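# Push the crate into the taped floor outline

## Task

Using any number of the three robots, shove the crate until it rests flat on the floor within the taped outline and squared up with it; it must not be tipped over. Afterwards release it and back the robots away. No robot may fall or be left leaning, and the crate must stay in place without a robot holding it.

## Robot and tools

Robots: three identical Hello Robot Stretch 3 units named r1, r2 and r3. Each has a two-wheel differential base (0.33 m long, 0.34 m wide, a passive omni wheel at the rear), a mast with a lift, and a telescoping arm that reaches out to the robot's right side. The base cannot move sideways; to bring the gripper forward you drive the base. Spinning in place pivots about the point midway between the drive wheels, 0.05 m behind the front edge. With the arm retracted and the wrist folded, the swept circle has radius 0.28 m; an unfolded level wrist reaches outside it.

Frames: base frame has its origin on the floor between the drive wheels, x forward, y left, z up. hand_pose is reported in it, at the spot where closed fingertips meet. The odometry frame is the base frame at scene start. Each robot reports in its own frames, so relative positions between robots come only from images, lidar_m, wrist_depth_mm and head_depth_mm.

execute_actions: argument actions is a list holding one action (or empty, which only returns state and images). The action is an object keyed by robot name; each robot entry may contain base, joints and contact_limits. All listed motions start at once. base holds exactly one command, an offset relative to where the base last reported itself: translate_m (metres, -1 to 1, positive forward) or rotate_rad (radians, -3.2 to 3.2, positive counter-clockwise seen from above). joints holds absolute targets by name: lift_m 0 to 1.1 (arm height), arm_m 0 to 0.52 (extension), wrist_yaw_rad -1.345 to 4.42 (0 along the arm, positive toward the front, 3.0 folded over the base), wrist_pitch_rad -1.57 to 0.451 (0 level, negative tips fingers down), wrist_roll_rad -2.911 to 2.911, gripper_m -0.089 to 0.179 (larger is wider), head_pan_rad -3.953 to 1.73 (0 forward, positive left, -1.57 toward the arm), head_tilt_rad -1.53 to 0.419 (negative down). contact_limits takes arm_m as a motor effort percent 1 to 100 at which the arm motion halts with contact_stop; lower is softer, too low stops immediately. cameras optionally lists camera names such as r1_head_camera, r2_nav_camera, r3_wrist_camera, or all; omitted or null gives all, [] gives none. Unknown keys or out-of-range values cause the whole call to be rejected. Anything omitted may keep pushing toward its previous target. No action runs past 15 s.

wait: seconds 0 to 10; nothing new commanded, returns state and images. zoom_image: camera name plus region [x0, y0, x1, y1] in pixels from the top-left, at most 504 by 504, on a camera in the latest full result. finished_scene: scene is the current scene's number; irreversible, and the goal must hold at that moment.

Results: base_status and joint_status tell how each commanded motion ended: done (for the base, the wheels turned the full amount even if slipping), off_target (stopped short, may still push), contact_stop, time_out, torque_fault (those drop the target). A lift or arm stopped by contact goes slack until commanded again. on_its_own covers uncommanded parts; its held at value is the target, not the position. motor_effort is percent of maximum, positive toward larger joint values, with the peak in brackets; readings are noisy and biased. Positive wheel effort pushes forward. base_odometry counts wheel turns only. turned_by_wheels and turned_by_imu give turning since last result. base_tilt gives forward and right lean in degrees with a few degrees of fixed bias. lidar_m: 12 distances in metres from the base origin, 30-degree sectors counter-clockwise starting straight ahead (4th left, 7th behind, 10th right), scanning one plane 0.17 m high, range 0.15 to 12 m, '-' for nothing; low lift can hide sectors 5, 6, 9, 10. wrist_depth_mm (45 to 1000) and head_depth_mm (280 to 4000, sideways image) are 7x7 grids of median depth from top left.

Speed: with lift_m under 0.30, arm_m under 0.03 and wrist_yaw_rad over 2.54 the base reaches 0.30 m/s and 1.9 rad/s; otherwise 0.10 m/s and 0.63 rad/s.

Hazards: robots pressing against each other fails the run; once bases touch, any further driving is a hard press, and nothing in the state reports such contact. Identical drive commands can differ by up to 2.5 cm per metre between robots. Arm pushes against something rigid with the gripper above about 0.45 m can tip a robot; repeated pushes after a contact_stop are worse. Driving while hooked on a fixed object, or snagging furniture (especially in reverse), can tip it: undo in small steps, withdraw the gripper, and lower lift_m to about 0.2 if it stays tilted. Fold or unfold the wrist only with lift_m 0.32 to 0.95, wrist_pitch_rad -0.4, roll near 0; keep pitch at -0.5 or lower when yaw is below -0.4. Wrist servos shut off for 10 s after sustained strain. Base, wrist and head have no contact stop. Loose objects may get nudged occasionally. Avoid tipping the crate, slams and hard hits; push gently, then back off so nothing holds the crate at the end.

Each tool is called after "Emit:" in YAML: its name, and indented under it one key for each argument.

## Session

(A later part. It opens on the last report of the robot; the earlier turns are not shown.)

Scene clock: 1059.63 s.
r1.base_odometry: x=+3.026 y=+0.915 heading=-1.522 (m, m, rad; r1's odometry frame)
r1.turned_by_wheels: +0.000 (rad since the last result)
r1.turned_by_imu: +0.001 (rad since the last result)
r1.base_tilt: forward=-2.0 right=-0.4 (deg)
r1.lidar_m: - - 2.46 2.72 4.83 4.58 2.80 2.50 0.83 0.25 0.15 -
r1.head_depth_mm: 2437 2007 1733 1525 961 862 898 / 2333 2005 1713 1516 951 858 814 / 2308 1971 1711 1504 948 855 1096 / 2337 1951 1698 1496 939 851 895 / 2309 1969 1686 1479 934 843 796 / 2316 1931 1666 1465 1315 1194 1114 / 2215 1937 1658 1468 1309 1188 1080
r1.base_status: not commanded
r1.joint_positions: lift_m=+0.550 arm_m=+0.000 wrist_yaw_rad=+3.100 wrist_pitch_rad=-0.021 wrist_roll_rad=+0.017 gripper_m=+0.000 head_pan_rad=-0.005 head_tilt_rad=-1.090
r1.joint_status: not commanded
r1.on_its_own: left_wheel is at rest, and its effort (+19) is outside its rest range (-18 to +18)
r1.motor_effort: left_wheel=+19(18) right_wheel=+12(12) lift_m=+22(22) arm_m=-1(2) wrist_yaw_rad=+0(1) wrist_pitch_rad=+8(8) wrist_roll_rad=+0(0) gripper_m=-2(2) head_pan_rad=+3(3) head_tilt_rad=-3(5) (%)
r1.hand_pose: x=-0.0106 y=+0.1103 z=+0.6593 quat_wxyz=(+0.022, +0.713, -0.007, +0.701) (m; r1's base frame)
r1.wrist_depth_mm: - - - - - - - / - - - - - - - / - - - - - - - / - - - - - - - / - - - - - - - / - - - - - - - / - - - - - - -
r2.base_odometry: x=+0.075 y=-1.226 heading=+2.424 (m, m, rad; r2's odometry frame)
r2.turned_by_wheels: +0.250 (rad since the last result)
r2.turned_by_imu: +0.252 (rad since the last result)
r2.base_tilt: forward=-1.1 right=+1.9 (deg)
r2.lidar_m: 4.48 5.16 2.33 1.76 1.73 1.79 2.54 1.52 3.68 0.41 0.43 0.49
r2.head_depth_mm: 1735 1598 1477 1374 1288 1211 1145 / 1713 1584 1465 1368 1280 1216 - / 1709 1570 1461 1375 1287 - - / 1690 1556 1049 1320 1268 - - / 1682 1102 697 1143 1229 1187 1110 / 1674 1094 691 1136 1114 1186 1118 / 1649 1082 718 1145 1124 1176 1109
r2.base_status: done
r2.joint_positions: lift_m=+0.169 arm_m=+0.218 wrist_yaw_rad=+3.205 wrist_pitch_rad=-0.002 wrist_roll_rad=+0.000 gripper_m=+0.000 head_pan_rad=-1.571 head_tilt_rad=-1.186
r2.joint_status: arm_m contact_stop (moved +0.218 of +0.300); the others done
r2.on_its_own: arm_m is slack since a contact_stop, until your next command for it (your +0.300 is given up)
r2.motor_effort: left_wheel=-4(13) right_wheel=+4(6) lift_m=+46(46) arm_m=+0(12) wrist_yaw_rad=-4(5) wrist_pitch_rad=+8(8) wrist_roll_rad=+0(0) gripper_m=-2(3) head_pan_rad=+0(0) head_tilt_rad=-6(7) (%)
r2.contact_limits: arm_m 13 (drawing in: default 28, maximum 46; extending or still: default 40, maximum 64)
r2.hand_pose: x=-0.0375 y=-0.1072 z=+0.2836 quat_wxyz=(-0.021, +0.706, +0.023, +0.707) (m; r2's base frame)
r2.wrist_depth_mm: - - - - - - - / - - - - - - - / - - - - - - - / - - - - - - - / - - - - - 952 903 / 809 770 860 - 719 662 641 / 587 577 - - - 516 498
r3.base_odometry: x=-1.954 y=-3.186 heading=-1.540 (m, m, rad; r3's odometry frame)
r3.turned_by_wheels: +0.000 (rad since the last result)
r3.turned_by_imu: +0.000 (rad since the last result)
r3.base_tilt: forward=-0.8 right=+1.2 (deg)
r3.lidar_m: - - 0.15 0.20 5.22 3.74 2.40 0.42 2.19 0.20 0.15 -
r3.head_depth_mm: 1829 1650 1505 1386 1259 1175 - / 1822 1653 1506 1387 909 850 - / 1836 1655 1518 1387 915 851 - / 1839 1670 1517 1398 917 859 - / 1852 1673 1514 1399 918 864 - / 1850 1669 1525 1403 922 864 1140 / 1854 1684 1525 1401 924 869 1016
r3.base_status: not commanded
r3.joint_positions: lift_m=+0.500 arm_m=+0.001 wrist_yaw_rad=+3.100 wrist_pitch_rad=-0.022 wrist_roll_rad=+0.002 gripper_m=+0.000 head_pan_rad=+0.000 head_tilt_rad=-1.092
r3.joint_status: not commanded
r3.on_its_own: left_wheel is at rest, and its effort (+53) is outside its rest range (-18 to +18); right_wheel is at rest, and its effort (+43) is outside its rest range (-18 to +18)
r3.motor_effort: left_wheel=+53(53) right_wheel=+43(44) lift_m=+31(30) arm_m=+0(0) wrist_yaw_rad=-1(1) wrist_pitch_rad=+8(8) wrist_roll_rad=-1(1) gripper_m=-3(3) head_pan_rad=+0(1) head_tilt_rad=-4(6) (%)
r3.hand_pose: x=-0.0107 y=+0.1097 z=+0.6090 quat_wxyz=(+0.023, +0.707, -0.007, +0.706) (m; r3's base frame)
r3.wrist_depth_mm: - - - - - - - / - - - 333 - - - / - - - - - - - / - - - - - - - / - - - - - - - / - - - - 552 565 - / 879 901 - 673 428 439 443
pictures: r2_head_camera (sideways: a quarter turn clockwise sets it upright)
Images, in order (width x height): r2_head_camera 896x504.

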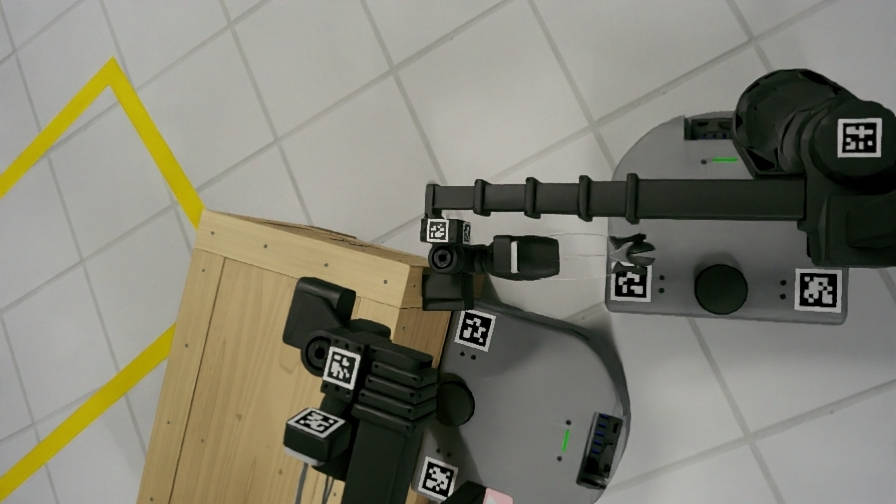

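Emit:
execute_actions:
  actions:
    - {"r3":{"base":{"translate_m":0.15}},"r1":{"base":{"translate_m":0.1}},"r2":{"joints":{"arm_m":0.37},"contact_limits":{"arm_m":100}}}
  cameras: ["r2_head_camera"]

Scene clock: 1064.63 s.
r1.base_odometry: x=+3.031 y=+0.816 heading=-1.522 (m, m, rad; r1's odometry frame)
r1.turned_by_wheels: +0.000 (rad since the last result)
r1.turned_by_imu: +0.152 (rad since the last result)
r1.base_tilt: forward=-1.9 right=-0.4 (deg)
r1.lidar_m: - - 2.55 3.03 4.86 3.81 2.66 2.52 0.85 0.25 0.15 -
r1.head_depth_mm: 2380 2024 1740 1513 957 865 861 / 2327 1997 1724 1516 956 858 815 / 2372 1985 1724 1497 945 857 1104 / 2356 1949 1703 1491 945 849 898 / 2288 1970 1685 1486 949 855 800 / 2215 1931 1666 1479 1307 1184 1110 / 2126 1913 1671 1454 1310 1177 1086
r1.base_status: translate_m off_target (by the wheels' count: +0.0998 of +0.1000)
r1.joint_positions: lift_m=+0.550 arm_m=+0.000 wrist_yaw_rad=+3.100 wrist_pitch_rad=-0.021 wrist_roll_rad=+0.017 gripper_m=+0.000 head_pan_rad=-0.005 head_tilt_rad=-1.090
r1.joint_status: not commanded
r1.on_its_own: left_wheel is at rest, and its effort (+20) is outside its rest range (-18 to +18)
r1.motor_effort: left_wheel=+20(44) right_wheel=+14(62) lift_m=+21(21) arm_m=-2(1) wrist_yaw_rad=+0(1) wrist_pitch_rad=+8(8) wrist_roll_rad=+0(0) gripper_m=-2(3) head_pan_rad=+2(2) head_tilt_rad=-4(4) (%)
r1.hand_pose: x=-0.0106 y=+0.1103 z=+0.6593 quat_wxyz=(+0.022, +0.713, -0.007, +0.701) (m; r1's base frame)
r1.wrist_depth_mm: - - - - - - - / - - - - - - - / - - - - - - - / - - - - - - - / - - - - - - - / - - - - - - - / - - - - - - -
r2.base_odometry: x=+0.075 y=-1.226 heading=+2.424 (m, m, rad; r2's odometry frame)
r2.turned_by_wheels: +0.000 (rad since the last result)
r2.turned_by_imu: -0.064 (rad since the last result)
r2.base_tilt: forward=-1.3 right=+1.9 (deg)
r2.lidar_m: 4.20 5.16 2.46 1.78 1.71 1.76 2.37 1.52 3.60 0.56 0.53 0.79
r2.head_depth_mm: 1733 1592 1480 1376 1294 1218 1144 / 1718 1581 1471 1363 1275 1213 - / 1706 1578 1469 1356 1282 - - / 1695 1520 1448 1337 1278 - - / 1682 1079 1042 1198 1251 1186 1116 / 1666 1094 1039 1173 1225 1189 1115 / 1657 1085 1045 1166 1228 1174 1113
r2.base_status: not commanded
r2.joint_positions: lift_m=+0.169 arm_m=+0.367 wrist_yaw_rad=+3.365 wrist_pitch_rad=-0.002 wrist_roll_rad=+0.000 gripper_m=+0.000 head_pan_rad=-1.571 head_tilt_rad=-1.186
r2.joint_status: all done
r2.on_its_own: wrist_yaw_rad is held at +3.336, not at your +3.200, by its stall guard, which is still easing; arm_m is at rest, and its effort (+37) is outside its rest range (-14 to +14)
r2.motor_effort: left_wheel=-6(12) right_wheel=+8(9) lift_m=+46(46) arm_m=+37(64) wrist_yaw_rad=-25(51) wrist_pitch_rad=+8(8) wrist_roll_rad=+0(0) gripper_m=-2(2) head_pan_rad=+0(0) head_tilt_rad=-5(6) (%)
r2.contact_limits: arm_m 64 (drawing in: default 28, maximum 46; extending or still: default 40, maximum 64)
r2.hand_pose: x=-0.0780 y=-0.2624 z=+0.2836 quat_wxyz=(-0.078, +0.702, +0.080, +0.703) (m; r2's base frame)
r2.wrist_depth_mm: - - - - - - - / - - - - - - - / - - - - - - - / - - - - - - - / - - - - - 948 917 / 800 767 775 - - 667 640 / 590 576 572 - - 523 495
r3.base_odometry: x=-1.949 y=-3.336 heading=-1.540 (m, m, rad; r3's odometry frame)
r3.turned_by_wheels: +0.001 (rad since the last result)
r3.turned_by_imu: +0.147 (rad since the last result)
r3.base_tilt: forward=-0.8 right=+1.2 (deg)
r3.lidar_m: - - 0.15 0.20 5.29 3.23 2.36 0.52 2.35 0.20 0.15 -
r3.head_depth_mm: 1819 1636 1503 1384 1247 860 - / 1838 1657 1503 1383 911 848 - / 1837 1668 1507 1395 915 851 - / 1834 1661 1517 1396 919 856 - / 1843 1669 1513 1392 916 860 - / 1862 1676 1517 1396 923 864 1134 / 1862 1684 1540 1402 921 865 1003
r3.base_status: translate_m off_target (by the wheels' count: +0.1496 of +0.1500)
r3.joint_positions: lift_m=+0.500 arm_m=+0.001 wrist_yaw_rad=+3.100 wrist_pitch_rad=-0.022 wrist_roll_rad=+0.002 gripper_m=+0.000 head_pan_rad=+0.000 head_tilt_rad=-1.092
r3.joint_status: not commanded
r3.on_its_own: left_wheel is at rest, and its effort (+55) is outside its rest range (-18 to +18); right_wheel is at rest, and its effort (+49) is outside its rest range (-18 to +18)
r3.motor_effort: left_wheel=+55(82) right_wheel=+49(69) lift_m=+31(33) arm_m=+0(0) wrist_yaw_rad=+0(1) wrist_pitch_rad=+8(8) wrist_roll_rad=-1(1) gripper_m=-3(3) head_pan_rad=+0(1) head_tilt_rad=-5(5) (%)
r3.hand_pose: x=-0.0107 y=+0.1097 z=+0.6090 quat_wxyz=(+0.023, +0.707, -0.007, +0.706) (m; r3's base frame)
r3.wrist_depth_mm: - - - - - - - / - - - 319 - - - / - - - - - - - / - - - - - - - / - - - - - - - / - - - - 554 561 - / 890 901 - 678 425 437 441
pictures: r2_head_camera (sideways: a quarter turn clockwise sets it upright)
Images, in order (width x height): r2_head_camera 896x504.

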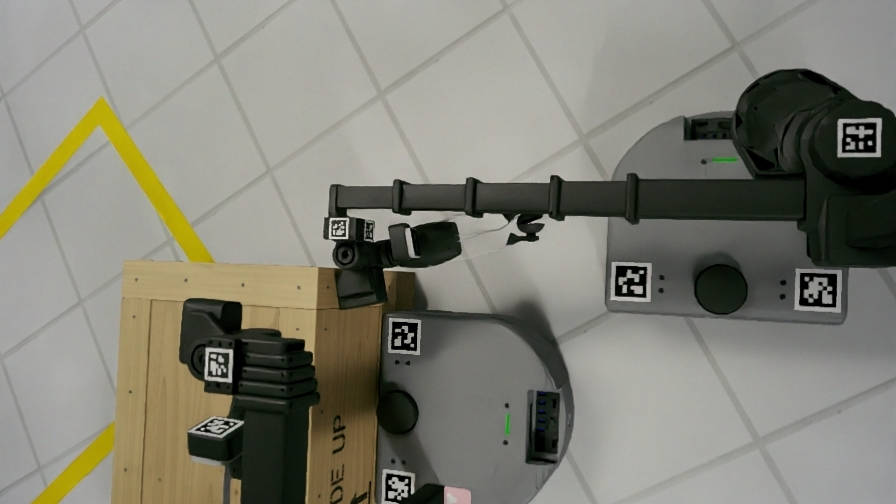

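Emit:
execute_actions:
  actions:
    - {"r2":{"joints":{"arm_m":0.3,"wrist_yaw_rad":3.14}}}
  cameras: []

Emit:
execute_actions:
  actions:
    - {"r2":{"base":{"translate_m":0.1}}}
  cameras: []

Emit:
execute_actions:
  actions:
    - {"r2":{"joints":{"arm_m":0.45},"contact_limits":{"arm_m":13}}}
  cameras: ["r2_head_camera"]

Scene clock: 1069.37 s.
r1.base_odometry: x=+3.031 y=+0.816 heading=-1.522 (m, m, rad; r1's odometry frame)
r1.turned_by_wheels: +0.000 (rad since the last result)
r1.turned_by_imu: +0.001 (rad since the last result)
r1.base_tilt: forward=-2.0 right=-0.4 (deg)
r1.lidar_m: - - 2.54 3.02 4.88 3.79 2.66 2.52 0.85 0.25 0.15 -
r1.head_depth_mm: 2389 2017 1745 1525 958 864 865 / 2328 1997 1727 1511 953 860 811 / 2392 1973 1709 1495 949 854 1103 / 2324 1973 1698 1485 943 850 896 / 2305 1956 1691 1492 950 859 801 / 2210 1921 1668 1478 1320 1193 1112 / 2126 1925 1661 1458 1307 1185 1082
r1.base_status: not commanded
r1.joint_positions: lift_m=+0.550 arm_m=+0.000 wrist_yaw_rad=+3.100 wrist_pitch_rad=-0.021 wrist_roll_rad=+0.017 gripper_m=+0.000 head_pan_rad=-0.005 head_tilt_rad=-1.090
r1.joint_status: not commanded
r1.on_its_own: left_wheel is at rest, and its effort (+19) is outside its rest range (-18 to +18)
r1.motor_effort: left_wheel=+19(20) right_wheel=+14(14) lift_m=+21(22) arm_m=-2(2) wrist_yaw_rad=+1(1) wrist_pitch_rad=+8(8) wrist_roll_rad=+0(0) gripper_m=-2(3) head_pan_rad=+3(2) head_tilt_rad=-4(4) (%)
r1.hand_pose: x=-0.0106 y=+0.1103 z=+0.6593 quat_wxyz=(+0.022, +0.713, -0.007, +0.701) (m; r1's base frame)
r1.wrist_depth_mm: - - - - - - - / - - - - - - - / - - - - - - - / - - - - - - - / - - - - - - - / - - - - - - - / - - - - - - -
r2.base_odometry: x=+0.075 y=-1.226 heading=+2.424 (m, m, rad; r2's odometry frame)
r2.turned_by_wheels: +0.000 (rad since the last result)
r2.turned_by_imu: -0.001 (rad since the last result)
r2.base_tilt: forward=-1.2 right=+1.8 (deg)
r2.lidar_m: 4.19 5.17 2.47 1.78 1.71 1.76 2.36 1.52 3.59 0.56 0.53 0.79
r2.head_depth_mm: 1712 1597 1478 1371 1286 1216 1148 / 1715 1586 1464 1363 1281 1218 - / 1696 1567 1455 1361 1292 - - / 1691 1529 1430 1345 1287 - - / 1684 1080 1048 1201 1250 1189 1112 / 1668 1091 1038 1174 1222 1184 1123 / 1662 1085 1044 1160 1229 1180 1114
r2.base_status: not commanded
r2.joint_positions: lift_m=+0.169 arm_m=+0.300 wrist_yaw_rad=+3.142 wrist_pitch_rad=-0.002 wrist_roll_rad=+0.000 gripper_m=+0.000 head_pan_rad=-1.571 head_tilt_rad=-1.186
r2.joint_status: all done
r2.motor_effort: left_wheel=+2(12) right_wheel=-2(13) lift_m=+46(46) arm_m=-4(26) wrist_yaw_rad=-2(19) wrist_pitch_rad=+8(8) wrist_roll_rad=+0(0) gripper_m=-2(2) head_pan_rad=+1(1) head_tilt_rad=-6(6) (%)
r2.hand_pose: x=-0.0215 y=-0.1891 z=+0.2837 quat_wxyz=(+0.001, +0.707, +0.001, +0.707) (m; r2's base frame)
r2.wrist_depth_mm: - - - - - - - / - - - - - - - / - - - - - - - / - - - - - - - / - - - - - 957 893 / 792 777 - - 720 667 637 / 591 612 - - - 515 494
r3.base_odometry: x=-1.949 y=-3.336 heading=-1.540 (m, m, rad; r3's odometry frame)
r3.turned_by_wheels: +0.000 (rad since the last result)
r3.turned_by_imu: +0.000 (rad since the last result)
r3.base_tilt: forward=-0.8 right=+1.3 (deg)
r3.lidar_m: - - 0.15 0.20 5.33 3.25 2.36 0.52 2.35 0.20 0.15 -
r3.head_depth_mm: 1825 1637 1500 1390 1248 863 - / 1824 1649 1514 1394 916 850 - / 1832 1655 1516 1391 913 847 - / 1852 1668 1521 1390 910 858 - / 1838 1666 1519 1400 919 860 - / 1838 1666 1524 1401 920 865 1142 / 1868 1682 1525 1396 921 865 1001
r3.base_status: not commanded
r3.joint_positions: lift_m=+0.500 arm_m=+0.001 wrist_yaw_rad=+3.100 wrist_pitch_rad=-0.022 wrist_roll_rad=+0.002 gripper_m=+0.000 head_pan_rad=+0.000 head_tilt_rad=-1.092
r3.joint_status: not commanded
r3.on_its_own: left_wheel is at rest, and its effort (+55) is outside its rest range (-18 to +18); right_wheel is at rest, and its effort (+49) is outside its rest range (-18 to +18)
r3.motor_effort: left_wheel=+55(55) right_wheel=+49(49) lift_m=+30(30) arm_m=+0(0) wrist_yaw_rad=+0(1) wrist_pitch_rad=+8(7) wrist_roll_rad=-1(1) gripper_m=-3(3) head_pan_rad=+0(0) head_tilt_rad=-5(5) (%)
r3.hand_pose: x=-0.0107 y=+0.1097 z=+0.6090 quat_wxyz=(+0.023, +0.707, -0.007, +0.706) (m; r3's base frame)
r3.wrist_depth_mm: - - - - - - - / - - - 321 - - - / - - - - - - - / - - - - - - - / - - - - - - - / - - - - 549 560 - / 900 902 - 673 424 439 442
pictures: none
No camera images: the call's "cameras" was empty. Leave "cameras" out to get every camera's image.

Scene clock: 1071.57 s.
r1.base_odometry: x=+3.031 y=+0.816 heading=-1.522 (m, m, rad; r1's odometry frame)
r1.turned_by_wheels: +0.000 (rad since the last result)
r1.turned_by_imu: +0.001 (rad since the last result)
r1.base_tilt: forward=-1.9 right=-0.4 (deg)
r1.lidar_m: - - 2.55 3.04 4.88 3.79 2.66 2.52 0.77 0.25 0.15 -
r1.head_depth_mm: 2374 2039 1729 1515 956 861 861 / 2311 2024 1709 1500 953 856 815 / 2376 1979 1708 1500 947 855 1104 / 2325 1977 1699 1484 943 850 895 / 2273 1969 1680 1479 954 857 803 / 2220 1949 1674 1467 1309 1192 1109 / 2116 1925 1671 1464 1309 1181 1075
r1.base_status: not commanded
r1.joint_positions: lift_m=+0.550 arm_m=+0.000 wrist_yaw_rad=+3.100 wrist_pitch_rad=-0.021 wrist_roll_rad=+0.017 gripper_m=+0.000 head_pan_rad=-0.005 head_tilt_rad=-1.090
r1.joint_status: not commanded
r1.on_its_own: left_wheel is at rest, and its effort (+20) is outside its rest range (-18 to +18)
r1.motor_effort: left_wheel=+20(20) right_wheel=+14(14) lift_m=+21(21) arm_m=-3(1) wrist_yaw_rad=+0(0) wrist_pitch_rad=+8(8) wrist_roll_rad=+0(0) gripper_m=-1(2) head_pan_rad=+3(2) head_tilt_rad=-5(4) (%)
r1.hand_pose: x=-0.0106 y=+0.1103 z=+0.6593 quat_wxyz=(+0.022, +0.713, -0.007, +0.701) (m; r1's base frame)
r1.wrist_depth_mm: - - - - - - - / - - - - - - - / - - - - - - - / - - - - - - - / - - - - - - - / - - - - - - - / - - - - - - -
r2.base_odometry: x=+0.000 y=-1.161 heading=+2.425 (m, m, rad; r2's odometry frame)
r2.turned_by_wheels: +0.000 (rad since the last result)
r2.turned_by_imu: -0.001 (rad since the last result)
r2.base_tilt: forward=-1.2 right=+1.7 (deg)
r2.lidar_m: 4.13 5.08 2.50 1.84 1.77 1.81 2.44 1.61 3.66 0.49 0.49 0.77
r2.head_depth_mm: 1738 1587 1468 1374 1289 1214 1148 / 1710 1584 1465 1363 1280 1218 - / 1696 1550 1442 1364 1296 - - / 1690 774 1028 1328 1271 - - / 1670 1100 1029 1180 1227 1187 1113 / 1666 1097 1038 1167 1222 1182 1119 / 1656 1084 616 1148 1245 1177 1113
r2.base_status: done
r2.joint_positions: lift_m=+0.169 arm_m=+0.300 wrist_yaw_rad=+3.142 wrist_pitch_rad=-0.002 wrist_roll_rad=+0.000 gripper_m=+0.000 head_pan_rad=-1.571 head_tilt_rad=-1.186
r2.joint_status: not commanded
r2.motor_effort: left_wheel=+1(8) right_wheel=-1(3) lift_m=+46(46) arm_m=-4(5) wrist_yaw_rad=-1(2) wrist_pitch_rad=+8(8) wrist_roll_rad=+0(0) gripper_m=-2(2) head_pan_rad=+1(0) head_tilt_rad=-5(6) (%)
r2.hand_pose: x=-0.0214 y=-0.1891 z=+0.2837 quat_wxyz=(+0.001, +0.707, +0.001, +0.707) (m; r2's base frame)
r2.wrist_depth_mm: - - - - - - - / - - - - - - - / - - - - - - - / - - - - - - - / - - - - - 954 901 / 799 783 - - 727 662 641 / 585 609 - - - 514 499
r3.base_odometry: x=-1.949 y=-3.336 heading=-1.540 (m, m, rad; r3's odometry frame)
r3.turned_by_wheels: +0.000 (rad since the last result)
r3.turned_by_imu: +0.000 (rad since the last result)
r3.base_tilt: forward=-0.8 right=+1.2 (deg)
r3.lidar_m: - - 0.15 0.20 5.29 3.25 0.49 0.49 2.34 0.20 0.15 -
r3.head_depth_mm: 1816 1654 1499 1381 1247 861 - / 1839 1658 1505 1382 911 849 - / 1837 1651 1511 1386 913 854 - / 1857 1667 1519 1390 919 860 - / 1853 1664 1523 1396 916 861 - / 1857 1671 1522 1392 919 863 1137 / 1869 1678 1526 1401 923 868 1007
r3.base_status: not commanded
r3.joint_positions: lift_m=+0.500 arm_m=+0.001 wrist_yaw_rad=+3.100 wrist_pitch_rad=-0.022 wrist_roll_rad=+0.002 gripper_m=+0.000 head_pan_rad=+0.000 head_tilt_rad=-1.092
r3.joint_status: not commanded
r3.on_its_own: left_wheel is at rest, and its effort (+55) is outside its rest range (-18 to +18); right_wheel is at rest, and its effort (+50) is outside its rest range (-18 to +18)
r3.motor_effort: left_wheel=+55(55) right_wheel=+50(49) lift_m=+30(31) arm_m=+0(0) wrist_yaw_rad=-1(0) wrist_pitch_rad=+8(8) wrist_roll_rad=-1(1) gripper_m=-3(3) head_pan_rad=-1(0) head_tilt_rad=-5(6) (%)
r3.hand_pose: x=-0.0107 y=+0.1097 z=+0.6090 quat_wxyz=(+0.023, +0.707, -0.007, +0.706) (m; r3's base frame)
r3.wrist_depth_mm: - - - - - - - / - - - 323 - - - / - - - - - - - / - - - - - - - / - - - - - - - / - - - - 555 563 - / 879 914 - 672 426 436 442
pictures: none
No camera images: the call's "cameras" was empty. Leave "cameras" out to get every camera's image.

Scene clock: 1073.00 s.
r1.base_odometry: x=+3.031 y=+0.816 heading=-1.522 (m, m, rad; r1's odometry frame)
r1.turned_by_wheels: +0.000 (rad since the last result)
r1.turned_by_imu: +0.000 (rad since the last result)
r1.base_tilt: forward=-1.9 right=-0.5 (deg)
r1.lidar_m: - - 2.56 3.02 4.88 3.79 2.67 2.52 0.77 0.25 0.15 -
r1.head_depth_mm: 2355 2033 1744 1523 956 866 862 / 2346 2012 1721 1513 957 859 814 / 2413 1983 1709 1497 943 854 1096 / 2338 1968 1702 1494 944 848 896 / 2258 1963 1666 1476 952 852 803 / 2211 1942 1681 1461 1316 1191 1111 / 2114 1931 1665 1469 1311 1185 1081
r1.base_status: not commanded
r1.joint_positions: lift_m=+0.550 arm_m=+0.000 wrist_yaw_rad=+3.100 wrist_pitch_rad=-0.021 wrist_roll_rad=+0.017 gripper_m=+0.000 head_pan_rad=-0.005 head_tilt_rad=-1.090
r1.joint_status: not commanded
r1.on_its_own: left_wheel is at rest, and its effort (+20) is outside its rest range (-18 to +18)
r1.motor_effort: left_wheel=+20(20) right_wheel=+15(14) lift_m=+22(21) arm_m=-2(1) wrist_yaw_rad=+0(0) wrist_pitch_rad=+8(8) wrist_roll_rad=+0(0) gripper_m=-2(2) head_pan_rad=+2(3) head_tilt_rad=-4(4) (%)
r1.hand_pose: x=-0.0106 y=+0.1103 z=+0.6593 quat_wxyz=(+0.022, +0.713, -0.007, +0.701) (m; r1's base frame)
r1.wrist_depth_mm: - - - - - - - / - - - - - - - / - - - - - - - / - - - - - - - / - - - - - - - / - - - - - - - / - - - - - - -
r2.base_odometry: x=+0.000 y=-1.161 heading=+2.424 (m, m, rad; r2's odometry frame)
r2.turned_by_wheels: +0.000 (rad since the last result)
r2.turned_by_imu: -0.001 (rad since the last result)
r2.base_tilt: forward=-1.2 right=+1.9 (deg)
r2.lidar_m: 4.11 5.07 2.50 1.84 1.76 1.81 2.44 1.60 3.66 0.49 0.49 0.77
r2.head_depth_mm: 1728 1575 1475 1373 1284 1212 1146 / 1715 1580 1464 1368 1286 1219 - / 1692 1556 1453 1367 1276 - - / 1696 773 651 1315 1267 - - / 1671 1099 847 1180 1226 1186 1112 / 1668 1089 1035 1171 1224 1189 1122 / 1656 1083 615 1145 1248 1182 1112
r2.base_status: not commanded
r2.joint_positions: lift_m=+0.169 arm_m=+0.359 wrist_yaw_rad=+3.145 wrist_pitch_rad=-0.002 wrist_roll_rad=+0.000 gripper_m=+0.000 head_pan_rad=-1.571 head_tilt_rad=-1.187
r2.joint_status: arm_m contact_stop (moved +0.059 of +0.150)
r2.on_its_own: arm_m is slack since a contact_stop, until your next command for it (your +0.450 is given up)
r2.motor_effort: left_wheel=-4(7) right_wheel=+4(8) lift_m=+46(46) arm_m=+1(12) wrist_yaw_rad=-5(7) wrist_pitch_rad=+8(9) wrist_roll_rad=+0(0) gripper_m=-2(2) head_pan_rad=+1(0) head_tilt_rad=-6(6) (%)
r2.contact_limits: arm_m 13 (drawing in: default 28, maximum 46; extending or still: default 40, maximum 64)
r2.hand_pose: x=-0.0222 y=-0.2478 z=+0.2836 quat_wxyz=(+0.000, +0.707, +0.002, +0.707) (m; r2's base frame)
r2.wrist_depth_mm: - - - - - - - / - - - - - - - / - - - - - - - / - - - - - - - / - - - - - 950 900 / 799 772 - - 729 668 647 / 586 574 - - - 518 499
r3.base_odometry: x=-1.949 y=-3.336 heading=-1.540 (m, m, rad; r3's odometry frame)
r3.turned_by_wheels: +0.000 (rad since the last result)
r3.turned_by_imu: +0.000 (rad since the last result)
r3.base_tilt: forward=-0.8 right=+1.3 (deg)
r3.lidar_m: - - 0.15 0.20 5.30 3.22 0.49 0.49 2.34 0.20 0.15 -
r3.head_depth_mm: 1826 1659 1503 1376 1252 864 - / 1829 1653 1501 1387 911 848 833 / 1839 1658 1516 1387 916 849 - / 1845 1670 1523 1395 915 859 - / 1863 1671 1515 1400 917 860 - / 1856 1677 1530 1399 918 865 1144 / 1866 1690 1527 1406 923 866 1006
r3.base_status: not commanded
r3.joint_positions: lift_m=+0.500 arm_m=+0.001 wrist_yaw_rad=+3.100 wrist_pitch_rad=-0.022 wrist_roll_rad=+0.002 gripper_m=+0.000 head_pan_rad=+0.000 head_tilt_rad=-1.092
r3.joint_status: not commanded
r3.on_its_own: left_wheel is at rest, and its effort (+55) is outside its rest range (-18 to +18); right_wheel is at rest, and its effort (+50) is outside its rest range (-18 to +18)
r3.motor_effort: left_wheel=+55(55) right_wheel=+50(49) lift_m=+30(30) arm_m=+0(0) wrist_yaw_rad=+0(1) wrist_pitch_rad=+8(8) wrist_roll_rad=-1(1) gripper_m=-3(3) head_pan_rad=+0(0) head_tilt_rad=-6(5) (%)
r3.hand_pose: x=-0.0107 y=+0.1097 z=+0.6090 quat_wxyz=(+0.023, +0.707, -0.007, +0.706) (m; r3's base frame)
r3.wrist_depth_mm: - - - - - - - / - - - 320 - - - / - - - - - - - / - - - - - - - / - - - - - - - / - - - - 553 560 - / 899 900 - 674 429 437 444
pictures: r2_head_camera (sideways: a quarter turn clockwise sets it upright)
Images, in order (width x height): r2_head_camera 896x504.

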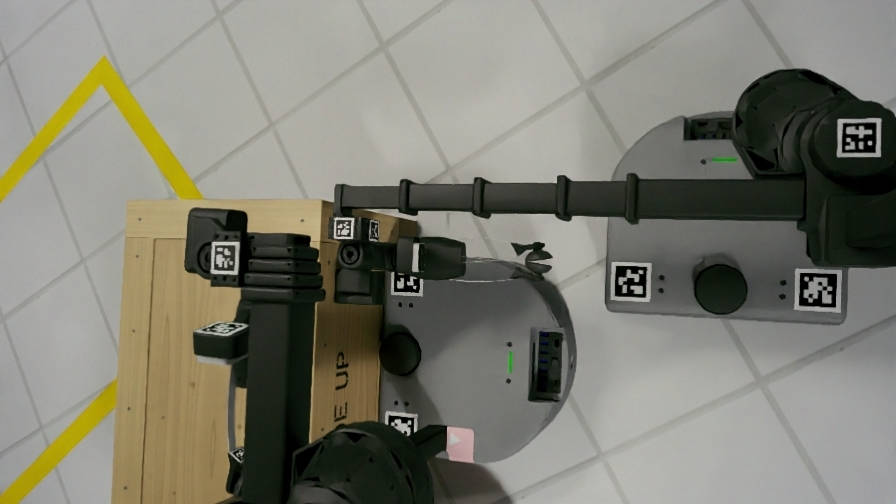

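Emit:
execute_actions:
  actions:
    - {"r3":{"base":{"translate_m":0.17}},"r1":{"base":{"translate_m":0.11}},"r2":{"joints":{"arm_m":0.52},"contact_limits":{"arm_m":100}}}
  cameras: ["r2_head_camera","r2_nav_camera","r1_nav_camera"]

Scene clock: 1078.47 s.
r1.base_odometry: x=+3.037 y=+0.706 heading=-1.521 (m, m, rad; r1's odometry frame)
r1.turned_by_wheels: +0.001 (rad since the last result)
r1.turned_by_imu: +0.079 (rad since the last result)
r1.base_tilt: forward=-1.8 right=-0.2 (deg)
r1.lidar_m: - - 2.65 3.27 4.95 3.52 2.61 0.93 0.78 0.21 0.15 -
r1.head_depth_mm: 2321 2011 1734 1521 956 863 948 / 2394 1997 1734 1516 954 860 814 / 2376 1994 1718 1499 947 850 1011 / 2312 1968 1708 1497 940 852 803 / 2233 1959 1690 1472 950 857 802 / 2181 1941 1669 1472 1318 1182 1108 / 2114 1925 1664 1464 1307 1184 1074
r1.base_status: translate_m off_target (by the wheels' count: +0.1097 of +0.1100)
r1.joint_positions: lift_m=+0.550 arm_m=+0.000 wrist_yaw_rad=+3.100 wrist_pitch_rad=-0.021 wrist_roll_rad=+0.017 gripper_m=+0.000 head_pan_rad=-0.005 head_tilt_rad=-1.090
r1.joint_status: not commanded
r1.on_its_own: left_wheel is at rest, and its effort (+40) is outside its rest range (-18 to +18); right_wheel is at rest, and its effort (+22) is outside its rest range (-18 to +18)
r1.motor_effort: left_wheel=+40(44) right_wheel=+22(62) lift_m=+22(21) arm_m=-2(2) wrist_yaw_rad=+0(0) wrist_pitch_rad=+8(8) wrist_roll_rad=+0(0) gripper_m=-2(2) head_pan_rad=+3(2) head_tilt_rad=-5(4) (%)
r1.hand_pose: x=-0.0106 y=+0.1103 z=+0.6593 quat_wxyz=(+0.022, +0.713, -0.007, +0.701) (m; r1's base frame)
r1.wrist_depth_mm: - - - - - - - / - - - - - - - / - - - - - - - / - - - - - - - / - - - - - - - / - - - - - - - / - - - - - - -
r2.base_odometry: x=+0.000 y=-1.161 heading=+2.425 (m, m, rad; r2's odometry frame)
r2.turned_by_wheels: +0.000 (rad since the last result)
r2.turned_by_imu: -0.013 (rad since the last result)
r2.base_tilt: forward=-1.1 right=+1.8 (deg)
r2.lidar_m: 4.08 5.10 2.55 1.83 1.76 1.81 2.41 1.60 3.64 0.53 0.52 0.78
r2.head_depth_mm: 1709 1582 1472 1369 1287 1211 1143 / 1707 1575 1466 1370 1283 1220 - / 1697 1565 1461 1357 1291 - - / 1682 744 1058 1318 1277 - - / 1668 710 1123 1178 1247 1182 1117 / 1664 1083 1066 1173 1241 1188 1113 / 1648 1085 618 1293 1255 1176 1110
r2.base_status: not commanded
r2.joint_positions: lift_m=+0.170 arm_m=+0.405 wrist_yaw_rad=+3.146 wrist_pitch_rad=-0.001 wrist_roll_rad=+0.000 gripper_m=+0.000 head_pan_rad=-1.571 head_tilt_rad=-1.189
r2.joint_status: arm_m contact_stop (moved +0.046 of +0.161)
r2.on_its_own: arm_m is slack since a contact_stop, until your next command for it (your +0.520 is given up)
r2.motor_effort: left_wheel=+2(15) right_wheel=+0(12) lift_m=+44(47) arm_m=+0(69) wrist_yaw_rad=-5(57) wrist_pitch_rad=+8(8) wrist_roll_rad=+0(0) gripper_m=-2(2) head_pan_rad=+0(0) head_tilt_rad=-4(5) (%)
r2.contact_limits: arm_m 64 (drawing in: default 28, maximum 46; extending or still: default 40, maximum 64)
r2.hand_pose: x=-0.0224 y=-0.2939 z=+0.2839 quat_wxyz=(-0.001, +0.707, +0.002, +0.707) (m; r2's base frame)
r2.wrist_depth_mm: - - - - - - - / - - - - - - - / - - - - - - - / - - - - - - - / - - - - - 959 897 / 814 785 - - 724 663 643 / 589 573 - - - 514 497
r3.base_odometry: x=-1.944 y=-3.506 heading=-1.539 (m, m, rad; r3's odometry frame)
r3.turned_by_wheels: +0.001 (rad since the last result)
r3.turned_by_imu: +0.046 (rad since the last result)
r3.base_tilt: forward=-0.8 right=+1.3 (deg)
r3.lidar_m: - - 0.15 0.20 5.37 3.15 0.53 2.30 2.41 0.20 0.15 -
r3.head_depth_mm: 1833 1656 1510 1385 939 864 - / 1845 1647 1509 1381 912 848 838 / 1839 1654 1508 1395 917 847 - / 1850 1673 1510 1397 916 860 - / 1848 1657 1515 1396 921 860 - / 1869 1682 1524 1397 923 862 1142 / 1866 1676 1520 1407 923 866 1005
r3.base_status: translate_m off_target (by the wheels' count: +0.1697 of +0.1700)
r3.joint_positions: lift_m=+0.500 arm_m=+0.001 wrist_yaw_rad=+3.100 wrist_pitch_rad=-0.022 wrist_roll_rad=+0.002 gripper_m=+0.000 head_pan_rad=+0.000 head_tilt_rad=-1.091
r3.joint_status: not commanded
r3.on_its_own: left_wheel is at rest, and its effort (+51) is outside its rest range (-18 to +18); right_wheel is at rest, and its effort (+37) is outside its rest range (-18 to +18)
r3.motor_effort: left_wheel=+51(82) right_wheel=+37(100) lift_m=+31(33) arm_m=+0(0) wrist_yaw_rad=+0(1) wrist_pitch_rad=+7(9) wrist_roll_rad=-1(1) gripper_m=-3(3) head_pan_rad=-1(0) head_tilt_rad=-6(7) (%)
r3.hand_pose: x=-0.0107 y=+0.1097 z=+0.6090 quat_wxyz=(+0.023, +0.707, -0.007, +0.706) (m; r3's base frame)
r3.wrist_depth_mm: - - - 572 - - - / - - - 335 - - - / - - - 639 - - - / - - - - - - - / - - - - - - - / - - - - 546 556 - / 897 911 - 677 429 439 444
pictures: r1_nav_camera (sideways: a quarter turn counterclockwise sets it upright), r2_head_camera (sideways: a quarter turn clockwise sets it upright), r2_nav_camera (sideways: a quarter turn counterclockwise sets it upright)
Images, in order (width x height): r1_nav_camera 672x504, r2_head_camera 896x504, r2_nav_camera 672x504.

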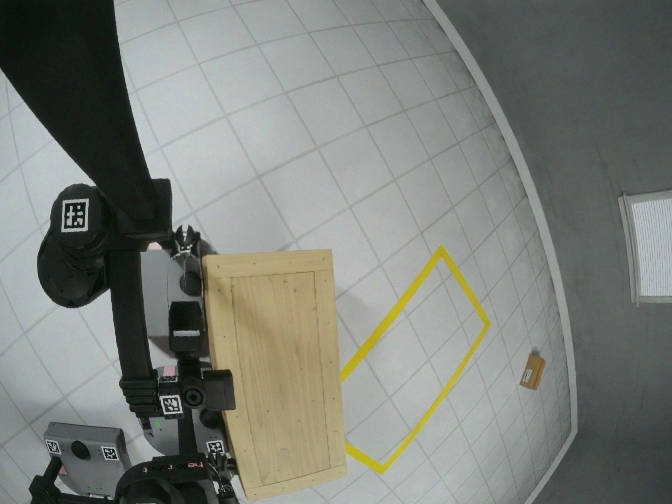

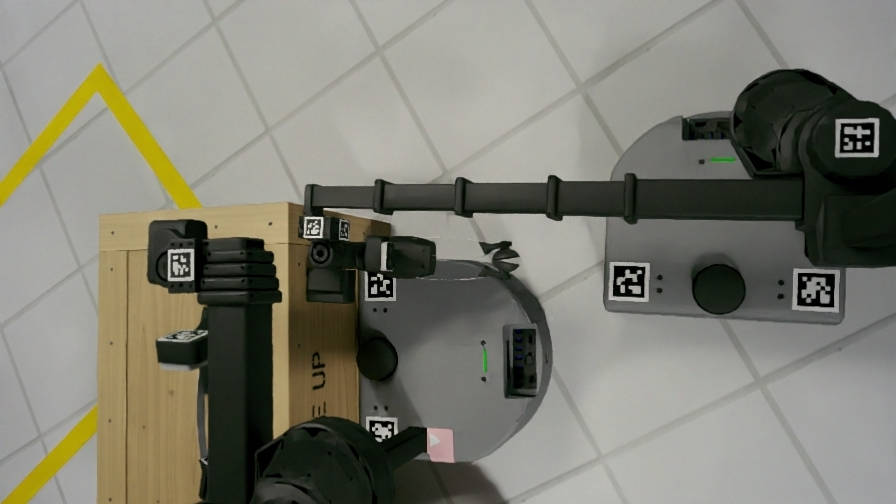

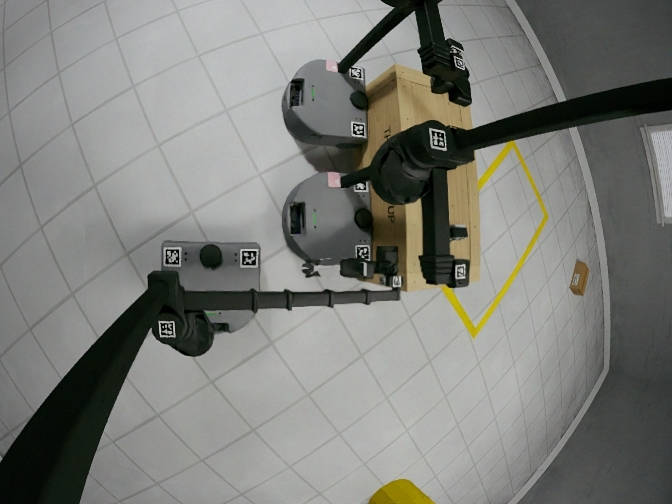

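Emit:
execute_actions:
  actions:
    - {"r2":{"base":{"translate_m":-0.06},"joints":{"arm_m":0.39}}}
  cameras: []

Emit:
execute_actions:
  actions:
    - {"r3":{"base":{"translate_m":0.14}},"r1":{"base":{"translate_m":0.1}},"r2":{"joints":{"arm_m":0.52},"contact_limits":{"arm_m":100}}}
  cameras: ["r2_head_camera","r2_nav_camera","r1_nav_camera"]

Scene clock: 1082.77 s.
r1.base_odometry: x=+3.037 y=+0.706 heading=-1.521 (m, m, rad; r1's odometry frame)
r1.turned_by_wheels: +0.000 (rad since the last result)
r1.turned_by_imu: +0.001 (rad since the last result)
r1.base_tilt: forward=-2.0 right=-0.4 (deg)
r1.lidar_m: - - 2.65 3.23 4.95 3.51 2.61 1.00 0.82 0.21 0.15 -
r1.head_depth_mm: 2348 2033 1742 1521 956 864 944 / 2406 1980 1729 1510 950 856 813 / 2371 1984 1700 1503 945 853 1011 / 2342 1952 1707 1497 945 852 805 / 2252 1952 1680 1481 950 857 799 / 2189 1939 1668 1478 1314 1187 1119 / 2091 1915 1672 1455 1307 1187 1078
r1.base_status: not commanded
r1.joint_positions: lift_m=+0.550 arm_m=+0.000 wrist_yaw_rad=+3.100 wrist_pitch_rad=-0.021 wrist_roll_rad=+0.017 gripper_m=+0.000 head_pan_rad=-0.005 head_tilt_rad=-1.090
r1.joint_status: not commanded
r1.on_its_own: left_wheel is at rest, and its effort (+39) is outside its rest range (-18 to +18); right_wheel is at rest, and its effort (+22) is outside its rest range (-18 to +18)
r1.motor_effort: left_wheel=+39(39) right_wheel=+22(22) lift_m=+21(22) arm_m=-1(2) wrist_yaw_rad=+1(0) wrist_pitch_rad=+8(8) wrist_roll_rad=+0(0) gripper_m=-2(2) head_pan_rad=+2(2) head_tilt_rad=-3(4) (%)
r1.hand_pose: x=-0.0106 y=+0.1103 z=+0.6593 quat_wxyz=(+0.022, +0.713, -0.007, +0.701) (m; r1's base frame)
r1.wrist_depth_mm: - - - - - - - / - - - - - - - / - - - - - - - / - - - - - - - / - - - - - - - / - - - - - - - / - - - - - - -
r2.base_odometry: x=+0.045 y=-1.200 heading=+2.425 (m, m, rad; r2's odometry frame)
r2.turned_by_wheels: +0.000 (rad since the last result)
r2.turned_by_imu: -0.001 (rad since the last result)
r2.base_tilt: forward=-1.3 right=+1.7 (deg)
r2.lidar_m: 4.13 5.12 2.48 1.80 1.73 1.78 2.37 1.55 3.63 0.61 0.55 0.81
r2.head_depth_mm: 1721 1586 1471 1370 1286 1214 1138 / 1707 1579 1469 1365 1284 1216 - / 1690 1562 1467 1365 1277 - - / 1680 1126 1137 1339 1280 - - / 1687 666 1132 1182 1256 1187 1113 / 1665 704 1124 1172 1236 1187 1119 / 1649 1083 1061 1167 1249 1180 1113
r2.base_status: done
r2.joint_positions: lift_m=+0.170 arm_m=+0.390 wrist_yaw_rad=+3.142 wrist_pitch_rad=-0.001 wrist_roll_rad=+0.000 gripper_m=+0.000 head_pan_rad=-1.571 head_tilt_rad=-1.189
r2.joint_status: all done
r2.motor_effort: left_wheel=+1(5) right_wheel=+0(5) lift_m=+44(44) arm_m=-4(6) wrist_yaw_rad=-2(5) wrist_pitch_rad=+7(7) wrist_roll_rad=+0(0) gripper_m=-2(2) head_pan_rad=+0(1) head_tilt_rad=-4(5) (%)
r2.hand_pose: x=-0.0214 y=-0.2791 z=+0.2839 quat_wxyz=(+0.001, +0.707, +0.001, +0.707) (m; r2's base frame)
r2.wrist_depth_mm: - - - - - - - / - - - - - - - / - - - - - - - / - - - - - - - / - - - - - 941 901 / 802 790 - - 724 664 643 / 590 573 - - - 516 499
r3.base_odometry: x=-1.944 y=-3.506 heading=-1.539 (m, m, rad; r3's odometry frame)
r3.turned_by_wheels: +0.000 (rad since the last result)
r3.turned_by_imu: +0.000 (rad since the last result)
r3.base_tilt: forward=-0.7 right=+1.3 (deg)
r3.lidar_m: - - 0.15 0.20 5.35 3.12 0.56 0.55 2.42 0.20 0.15 -
r3.head_depth_mm: 1833 1655 1518 1380 942 861 - / 1840 1663 1508 1390 913 850 - / 1843 1670 1512 1391 915 851 - / 1845 1667 1522 1392 918 859 - / 1859 1665 1518 1399 919 863 - / 1850 1669 1527 1399 919 865 1137 / 1839 1675 1536 1409 921 866 1001
r3.base_status: not commanded
r3.joint_positions: lift_m=+0.500 arm_m=+0.001 wrist_yaw_rad=+3.100 wrist_pitch_rad=-0.022 wrist_roll_rad=+0.002 gripper_m=+0.000 head_pan_rad=+0.000 head_tilt_rad=-1.091
r3.joint_status: not commanded
r3.on_its_own: left_wheel is at rest, and its effort (+52) is outside its rest range (-18 to +18); right_wheel is at rest, and its effort (+37) is outside its rest range (-18 to +18)
r3.motor_effort: left_wheel=+52(51) right_wheel=+37(37) lift_m=+31(31) arm_m=+0(0) wrist_yaw_rad=+0(0) wrist_pitch_rad=+8(8) wrist_roll_rad=-1(1) gripper_m=-3(3) head_pan_rad=+0(0) head_tilt_rad=-6(6) (%)
r3.hand_pose: x=-0.0107 y=+0.1097 z=+0.6090 quat_wxyz=(+0.023, +0.707, -0.007, +0.706) (m; r3's base frame)
r3.wrist_depth_mm: - - - 569 - - - / - - - 335 - - - / - - - 647 - - - / - - - - - - - / - - - - - - - / - - - - 552 558 - / 878 894 - 681 426 437 441
pictures: none
No camera images: the call's "cameras" was empty. Leave "cameras" out to get every camera's image.

Scene clock: 1086.90 s.
r1.base_odometry: x=+3.042 y=+0.606 heading=-1.521 (m, m, rad; r1's odometry frame)
r1.turned_by_wheels: +0.000 (rad since the last result)
r1.turned_by_imu: +0.074 (rad since the last result)
r1.base_tilt: forward=-2.0 right=-0.5 (deg)
r1.lidar_m: - - 2.68 3.49 4.96 3.30 2.60 0.84 0.85 0.23 0.15 -
r1.head_depth_mm: 2427 2027 1734 1523 962 863 945 / 2385 2005 1733 1512 952 859 812 / 2336 1985 1713 1511 949 855 1103 / 2291 1966 1704 1485 947 848 823 / 2208 1945 1681 1486 946 855 800 / 2134 1950 1678 1474 1310 1199 1109 / 2058 1919 1660 1457 1310 1188 1078
r1.base_status: translate_m off_target (by the wheels' count: +0.0998 of +0.1000)
r1.joint_positions: lift_m=+0.550 arm_m=+0.000 wrist_yaw_rad=+3.099 wrist_pitch_rad=-0.021 wrist_roll_rad=+0.017 gripper_m=+0.000 head_pan_rad=-0.005 head_tilt_rad=-1.090
r1.joint_status: not commanded
r1.on_its_own: left_wheel is at rest, and its effort (+20) is outside its rest range (-18 to +18)
r1.motor_effort: left_wheel=+20(45) right_wheel=+15(59) lift_m=+21(22) arm_m=-2(2) wrist_yaw_rad=+1(1) wrist_pitch_rad=+8(8) wrist_roll_rad=+0(0) gripper_m=-1(2) head_pan_rad=+2(3) head_tilt_rad=-4(4) (%)
r1.hand_pose: x=-0.0106 y=+0.1103 z=+0.6594 quat_wxyz=(+0.022, +0.713, -0.008, +0.701) (m; r1's base frame)
r1.wrist_depth_mm: - - - - - - - / - - - - - - - / - - - - - - - / - - - - - - - / - - - - - - - / - - - - - - - / - - - - - - -
r2.base_odometry: x=+0.045 y=-1.200 heading=+2.424 (m, m, rad; r2's odometry frame)
r2.turned_by_wheels: -0.001 (rad since the last result)
r2.turned_by_imu: -0.016 (rad since the last result)
r2.base_tilt: forward=-1.2 right=+1.9 (deg)
r2.lidar_m: 4.08 5.13 2.52 1.81 1.72 1.76 2.33 1.55 3.59 0.70 0.61 0.84
r2.head_depth_mm: 1723 1587 1466 1377 1290 1211 1143 / 1714 1572 1463 1369 1285 1220 - / 1697 1569 1467 1362 1288 - - / 1679 1332 1403 1342 1278 - - / 1187 1071 1237 1207 1267 1190 1118 / 1181 702 1221 1201 1254 1184 1118 / 1660 685 1180 1195 1248 1180 1111
r2.base_status: not commanded
r2.joint_positions: lift_m=+0.170 arm_m=+0.518 wrist_yaw_rad=+3.368 wrist_pitch_rad=-0.001 wrist_roll_rad=+0.000 gripper_m=+0.000 head_pan_rad=-1.571 head_tilt_rad=-1.189
r2.joint_status: all done
r2.on_its_own: wrist_yaw_rad is held at +3.356, not at your +3.140, by its stall guard, which is not easing now; left_wheel is at rest, and its effort (-19) is outside its rest range (-18 to +18); right_wheel is at rest, and its effort (+19) is outside its rest range (-18 to +18); arm_m is at rest, and its effort (+26) is outside its rest range (-14 to +14)
r2.motor_effort: left_wheel=-19(19) right_wheel=+19(19) lift_m=+44(44) arm_m=+26(75) wrist_yaw_rad=-11(97) wrist_pitch_rad=+7(7) wrist_roll_rad=+0(0) gripper_m=-3(3) head_pan_rad=+1(0) head_tilt_rad=-4(5) (%)
r2.contact_limits: arm_m 64 (drawing in: default 28, maximum 46; extending or still: default 40, maximum 64)
r2.hand_pose: x=-0.0787 y=-0.4128 z=+0.2839 quat_wxyz=(-0.079, +0.702, +0.080, +0.703) (m; r2's base frame)
r2.wrist_depth_mm: - - - - - - - / - - - - - - - / - - - - - - - / - - - - - - - / - - - - - 951 902 / 797 769 754 - - 656 644 / 586 573 547 524 - 508 500
r3.base_odometry: x=-1.939 y=-3.645 heading=-1.539 (m, m, rad; r3's odometry frame)
r3.turned_by_wheels: +0.000 (rad since the last result)
r3.turned_by_imu: +0.092 (rad since the last result)
r3.base_tilt: forward=-0.7 right=+1.3 (deg)
r3.lidar_m: - - 0.15 0.20 5.34 3.00 0.63 2.37 2.56 0.20 0.15 -
r3.head_depth_mm: 1814 1648 1511 1383 921 846 - / 1827 1644 1505 1383 915 848 - / 1844 1653 1502 1391 914 848 - / 1848 1668 1512 1380 919 860 - / 1865 1666 1533 1391 920 861 - / 1864 1678 1517 1404 918 865 1136 / 1857 1683 1534 1397 926 868 999
r3.base_status: translate_m off_target (by the wheels' count: +0.1397 of +0.1400)
r3.joint_positions: lift_m=+0.500 arm_m=+0.001 wrist_yaw_rad=+3.100 wrist_pitch_rad=-0.022 wrist_roll_rad=+0.002 gripper_m=+0.000 head_pan_rad=+0.000 head_tilt_rad=-1.092
r3.joint_status: not commanded
r3.on_its_own: left_wheel is at rest, and its effort (+28) is outside its rest range (-18 to +18); right_wheel is at rest, and its effort (+47) is outside its rest range (-18 to +18)
r3.motor_effort: left_wheel=+28(85) right_wheel=+47(83) lift_m=+31(34) arm_m=+0(0) wrist_yaw_rad=+0(1) wrist_pitch_rad=+7(9) wrist_roll_rad=-1(2) gripper_m=-3(3) head_pan_rad=+0(0) head_tilt_rad=-6(6) (%)
r3.hand_pose: x=-0.0107 y=+0.1097 z=+0.6090 quat_wxyz=(+0.023, +0.707, -0.007, +0.706) (m; r3's base frame)
r3.wrist_depth_mm: - - - 568 - - - / - - - 302 - - - / - - - 636 - - - / - - - - - - - / - - - - - - - / - - - - 560 560 - / 894 919 - 675 427 437 443
pictures: r1_nav_camera (sideways: a quarter turn counterclockwise sets it upright), r2_head_camera (sideways: a quarter turn clockwise sets it upright), r2_nav_camera (sideways: a quarter turn counterclockwise sets it upright)
Images, in order (width x height): r1_nav_camera 672x504, r2_head_camera 896x504, r2_nav_camera 672x504.

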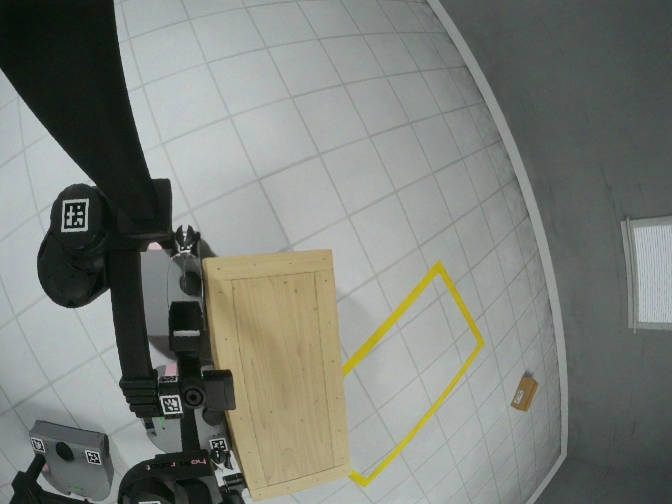

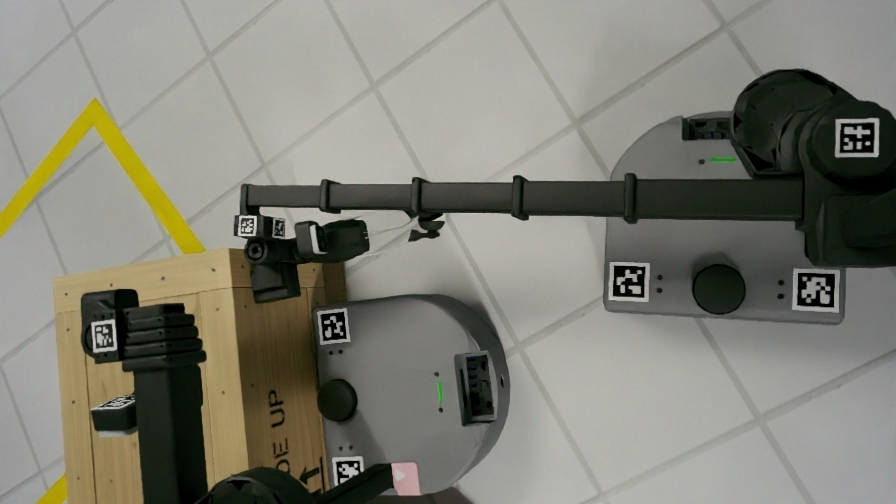

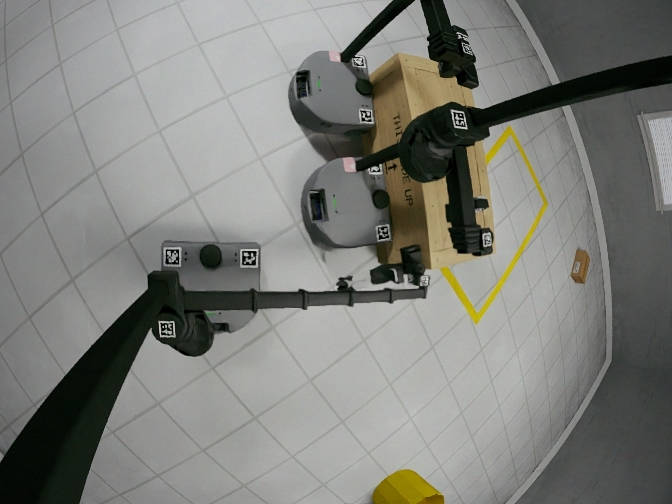

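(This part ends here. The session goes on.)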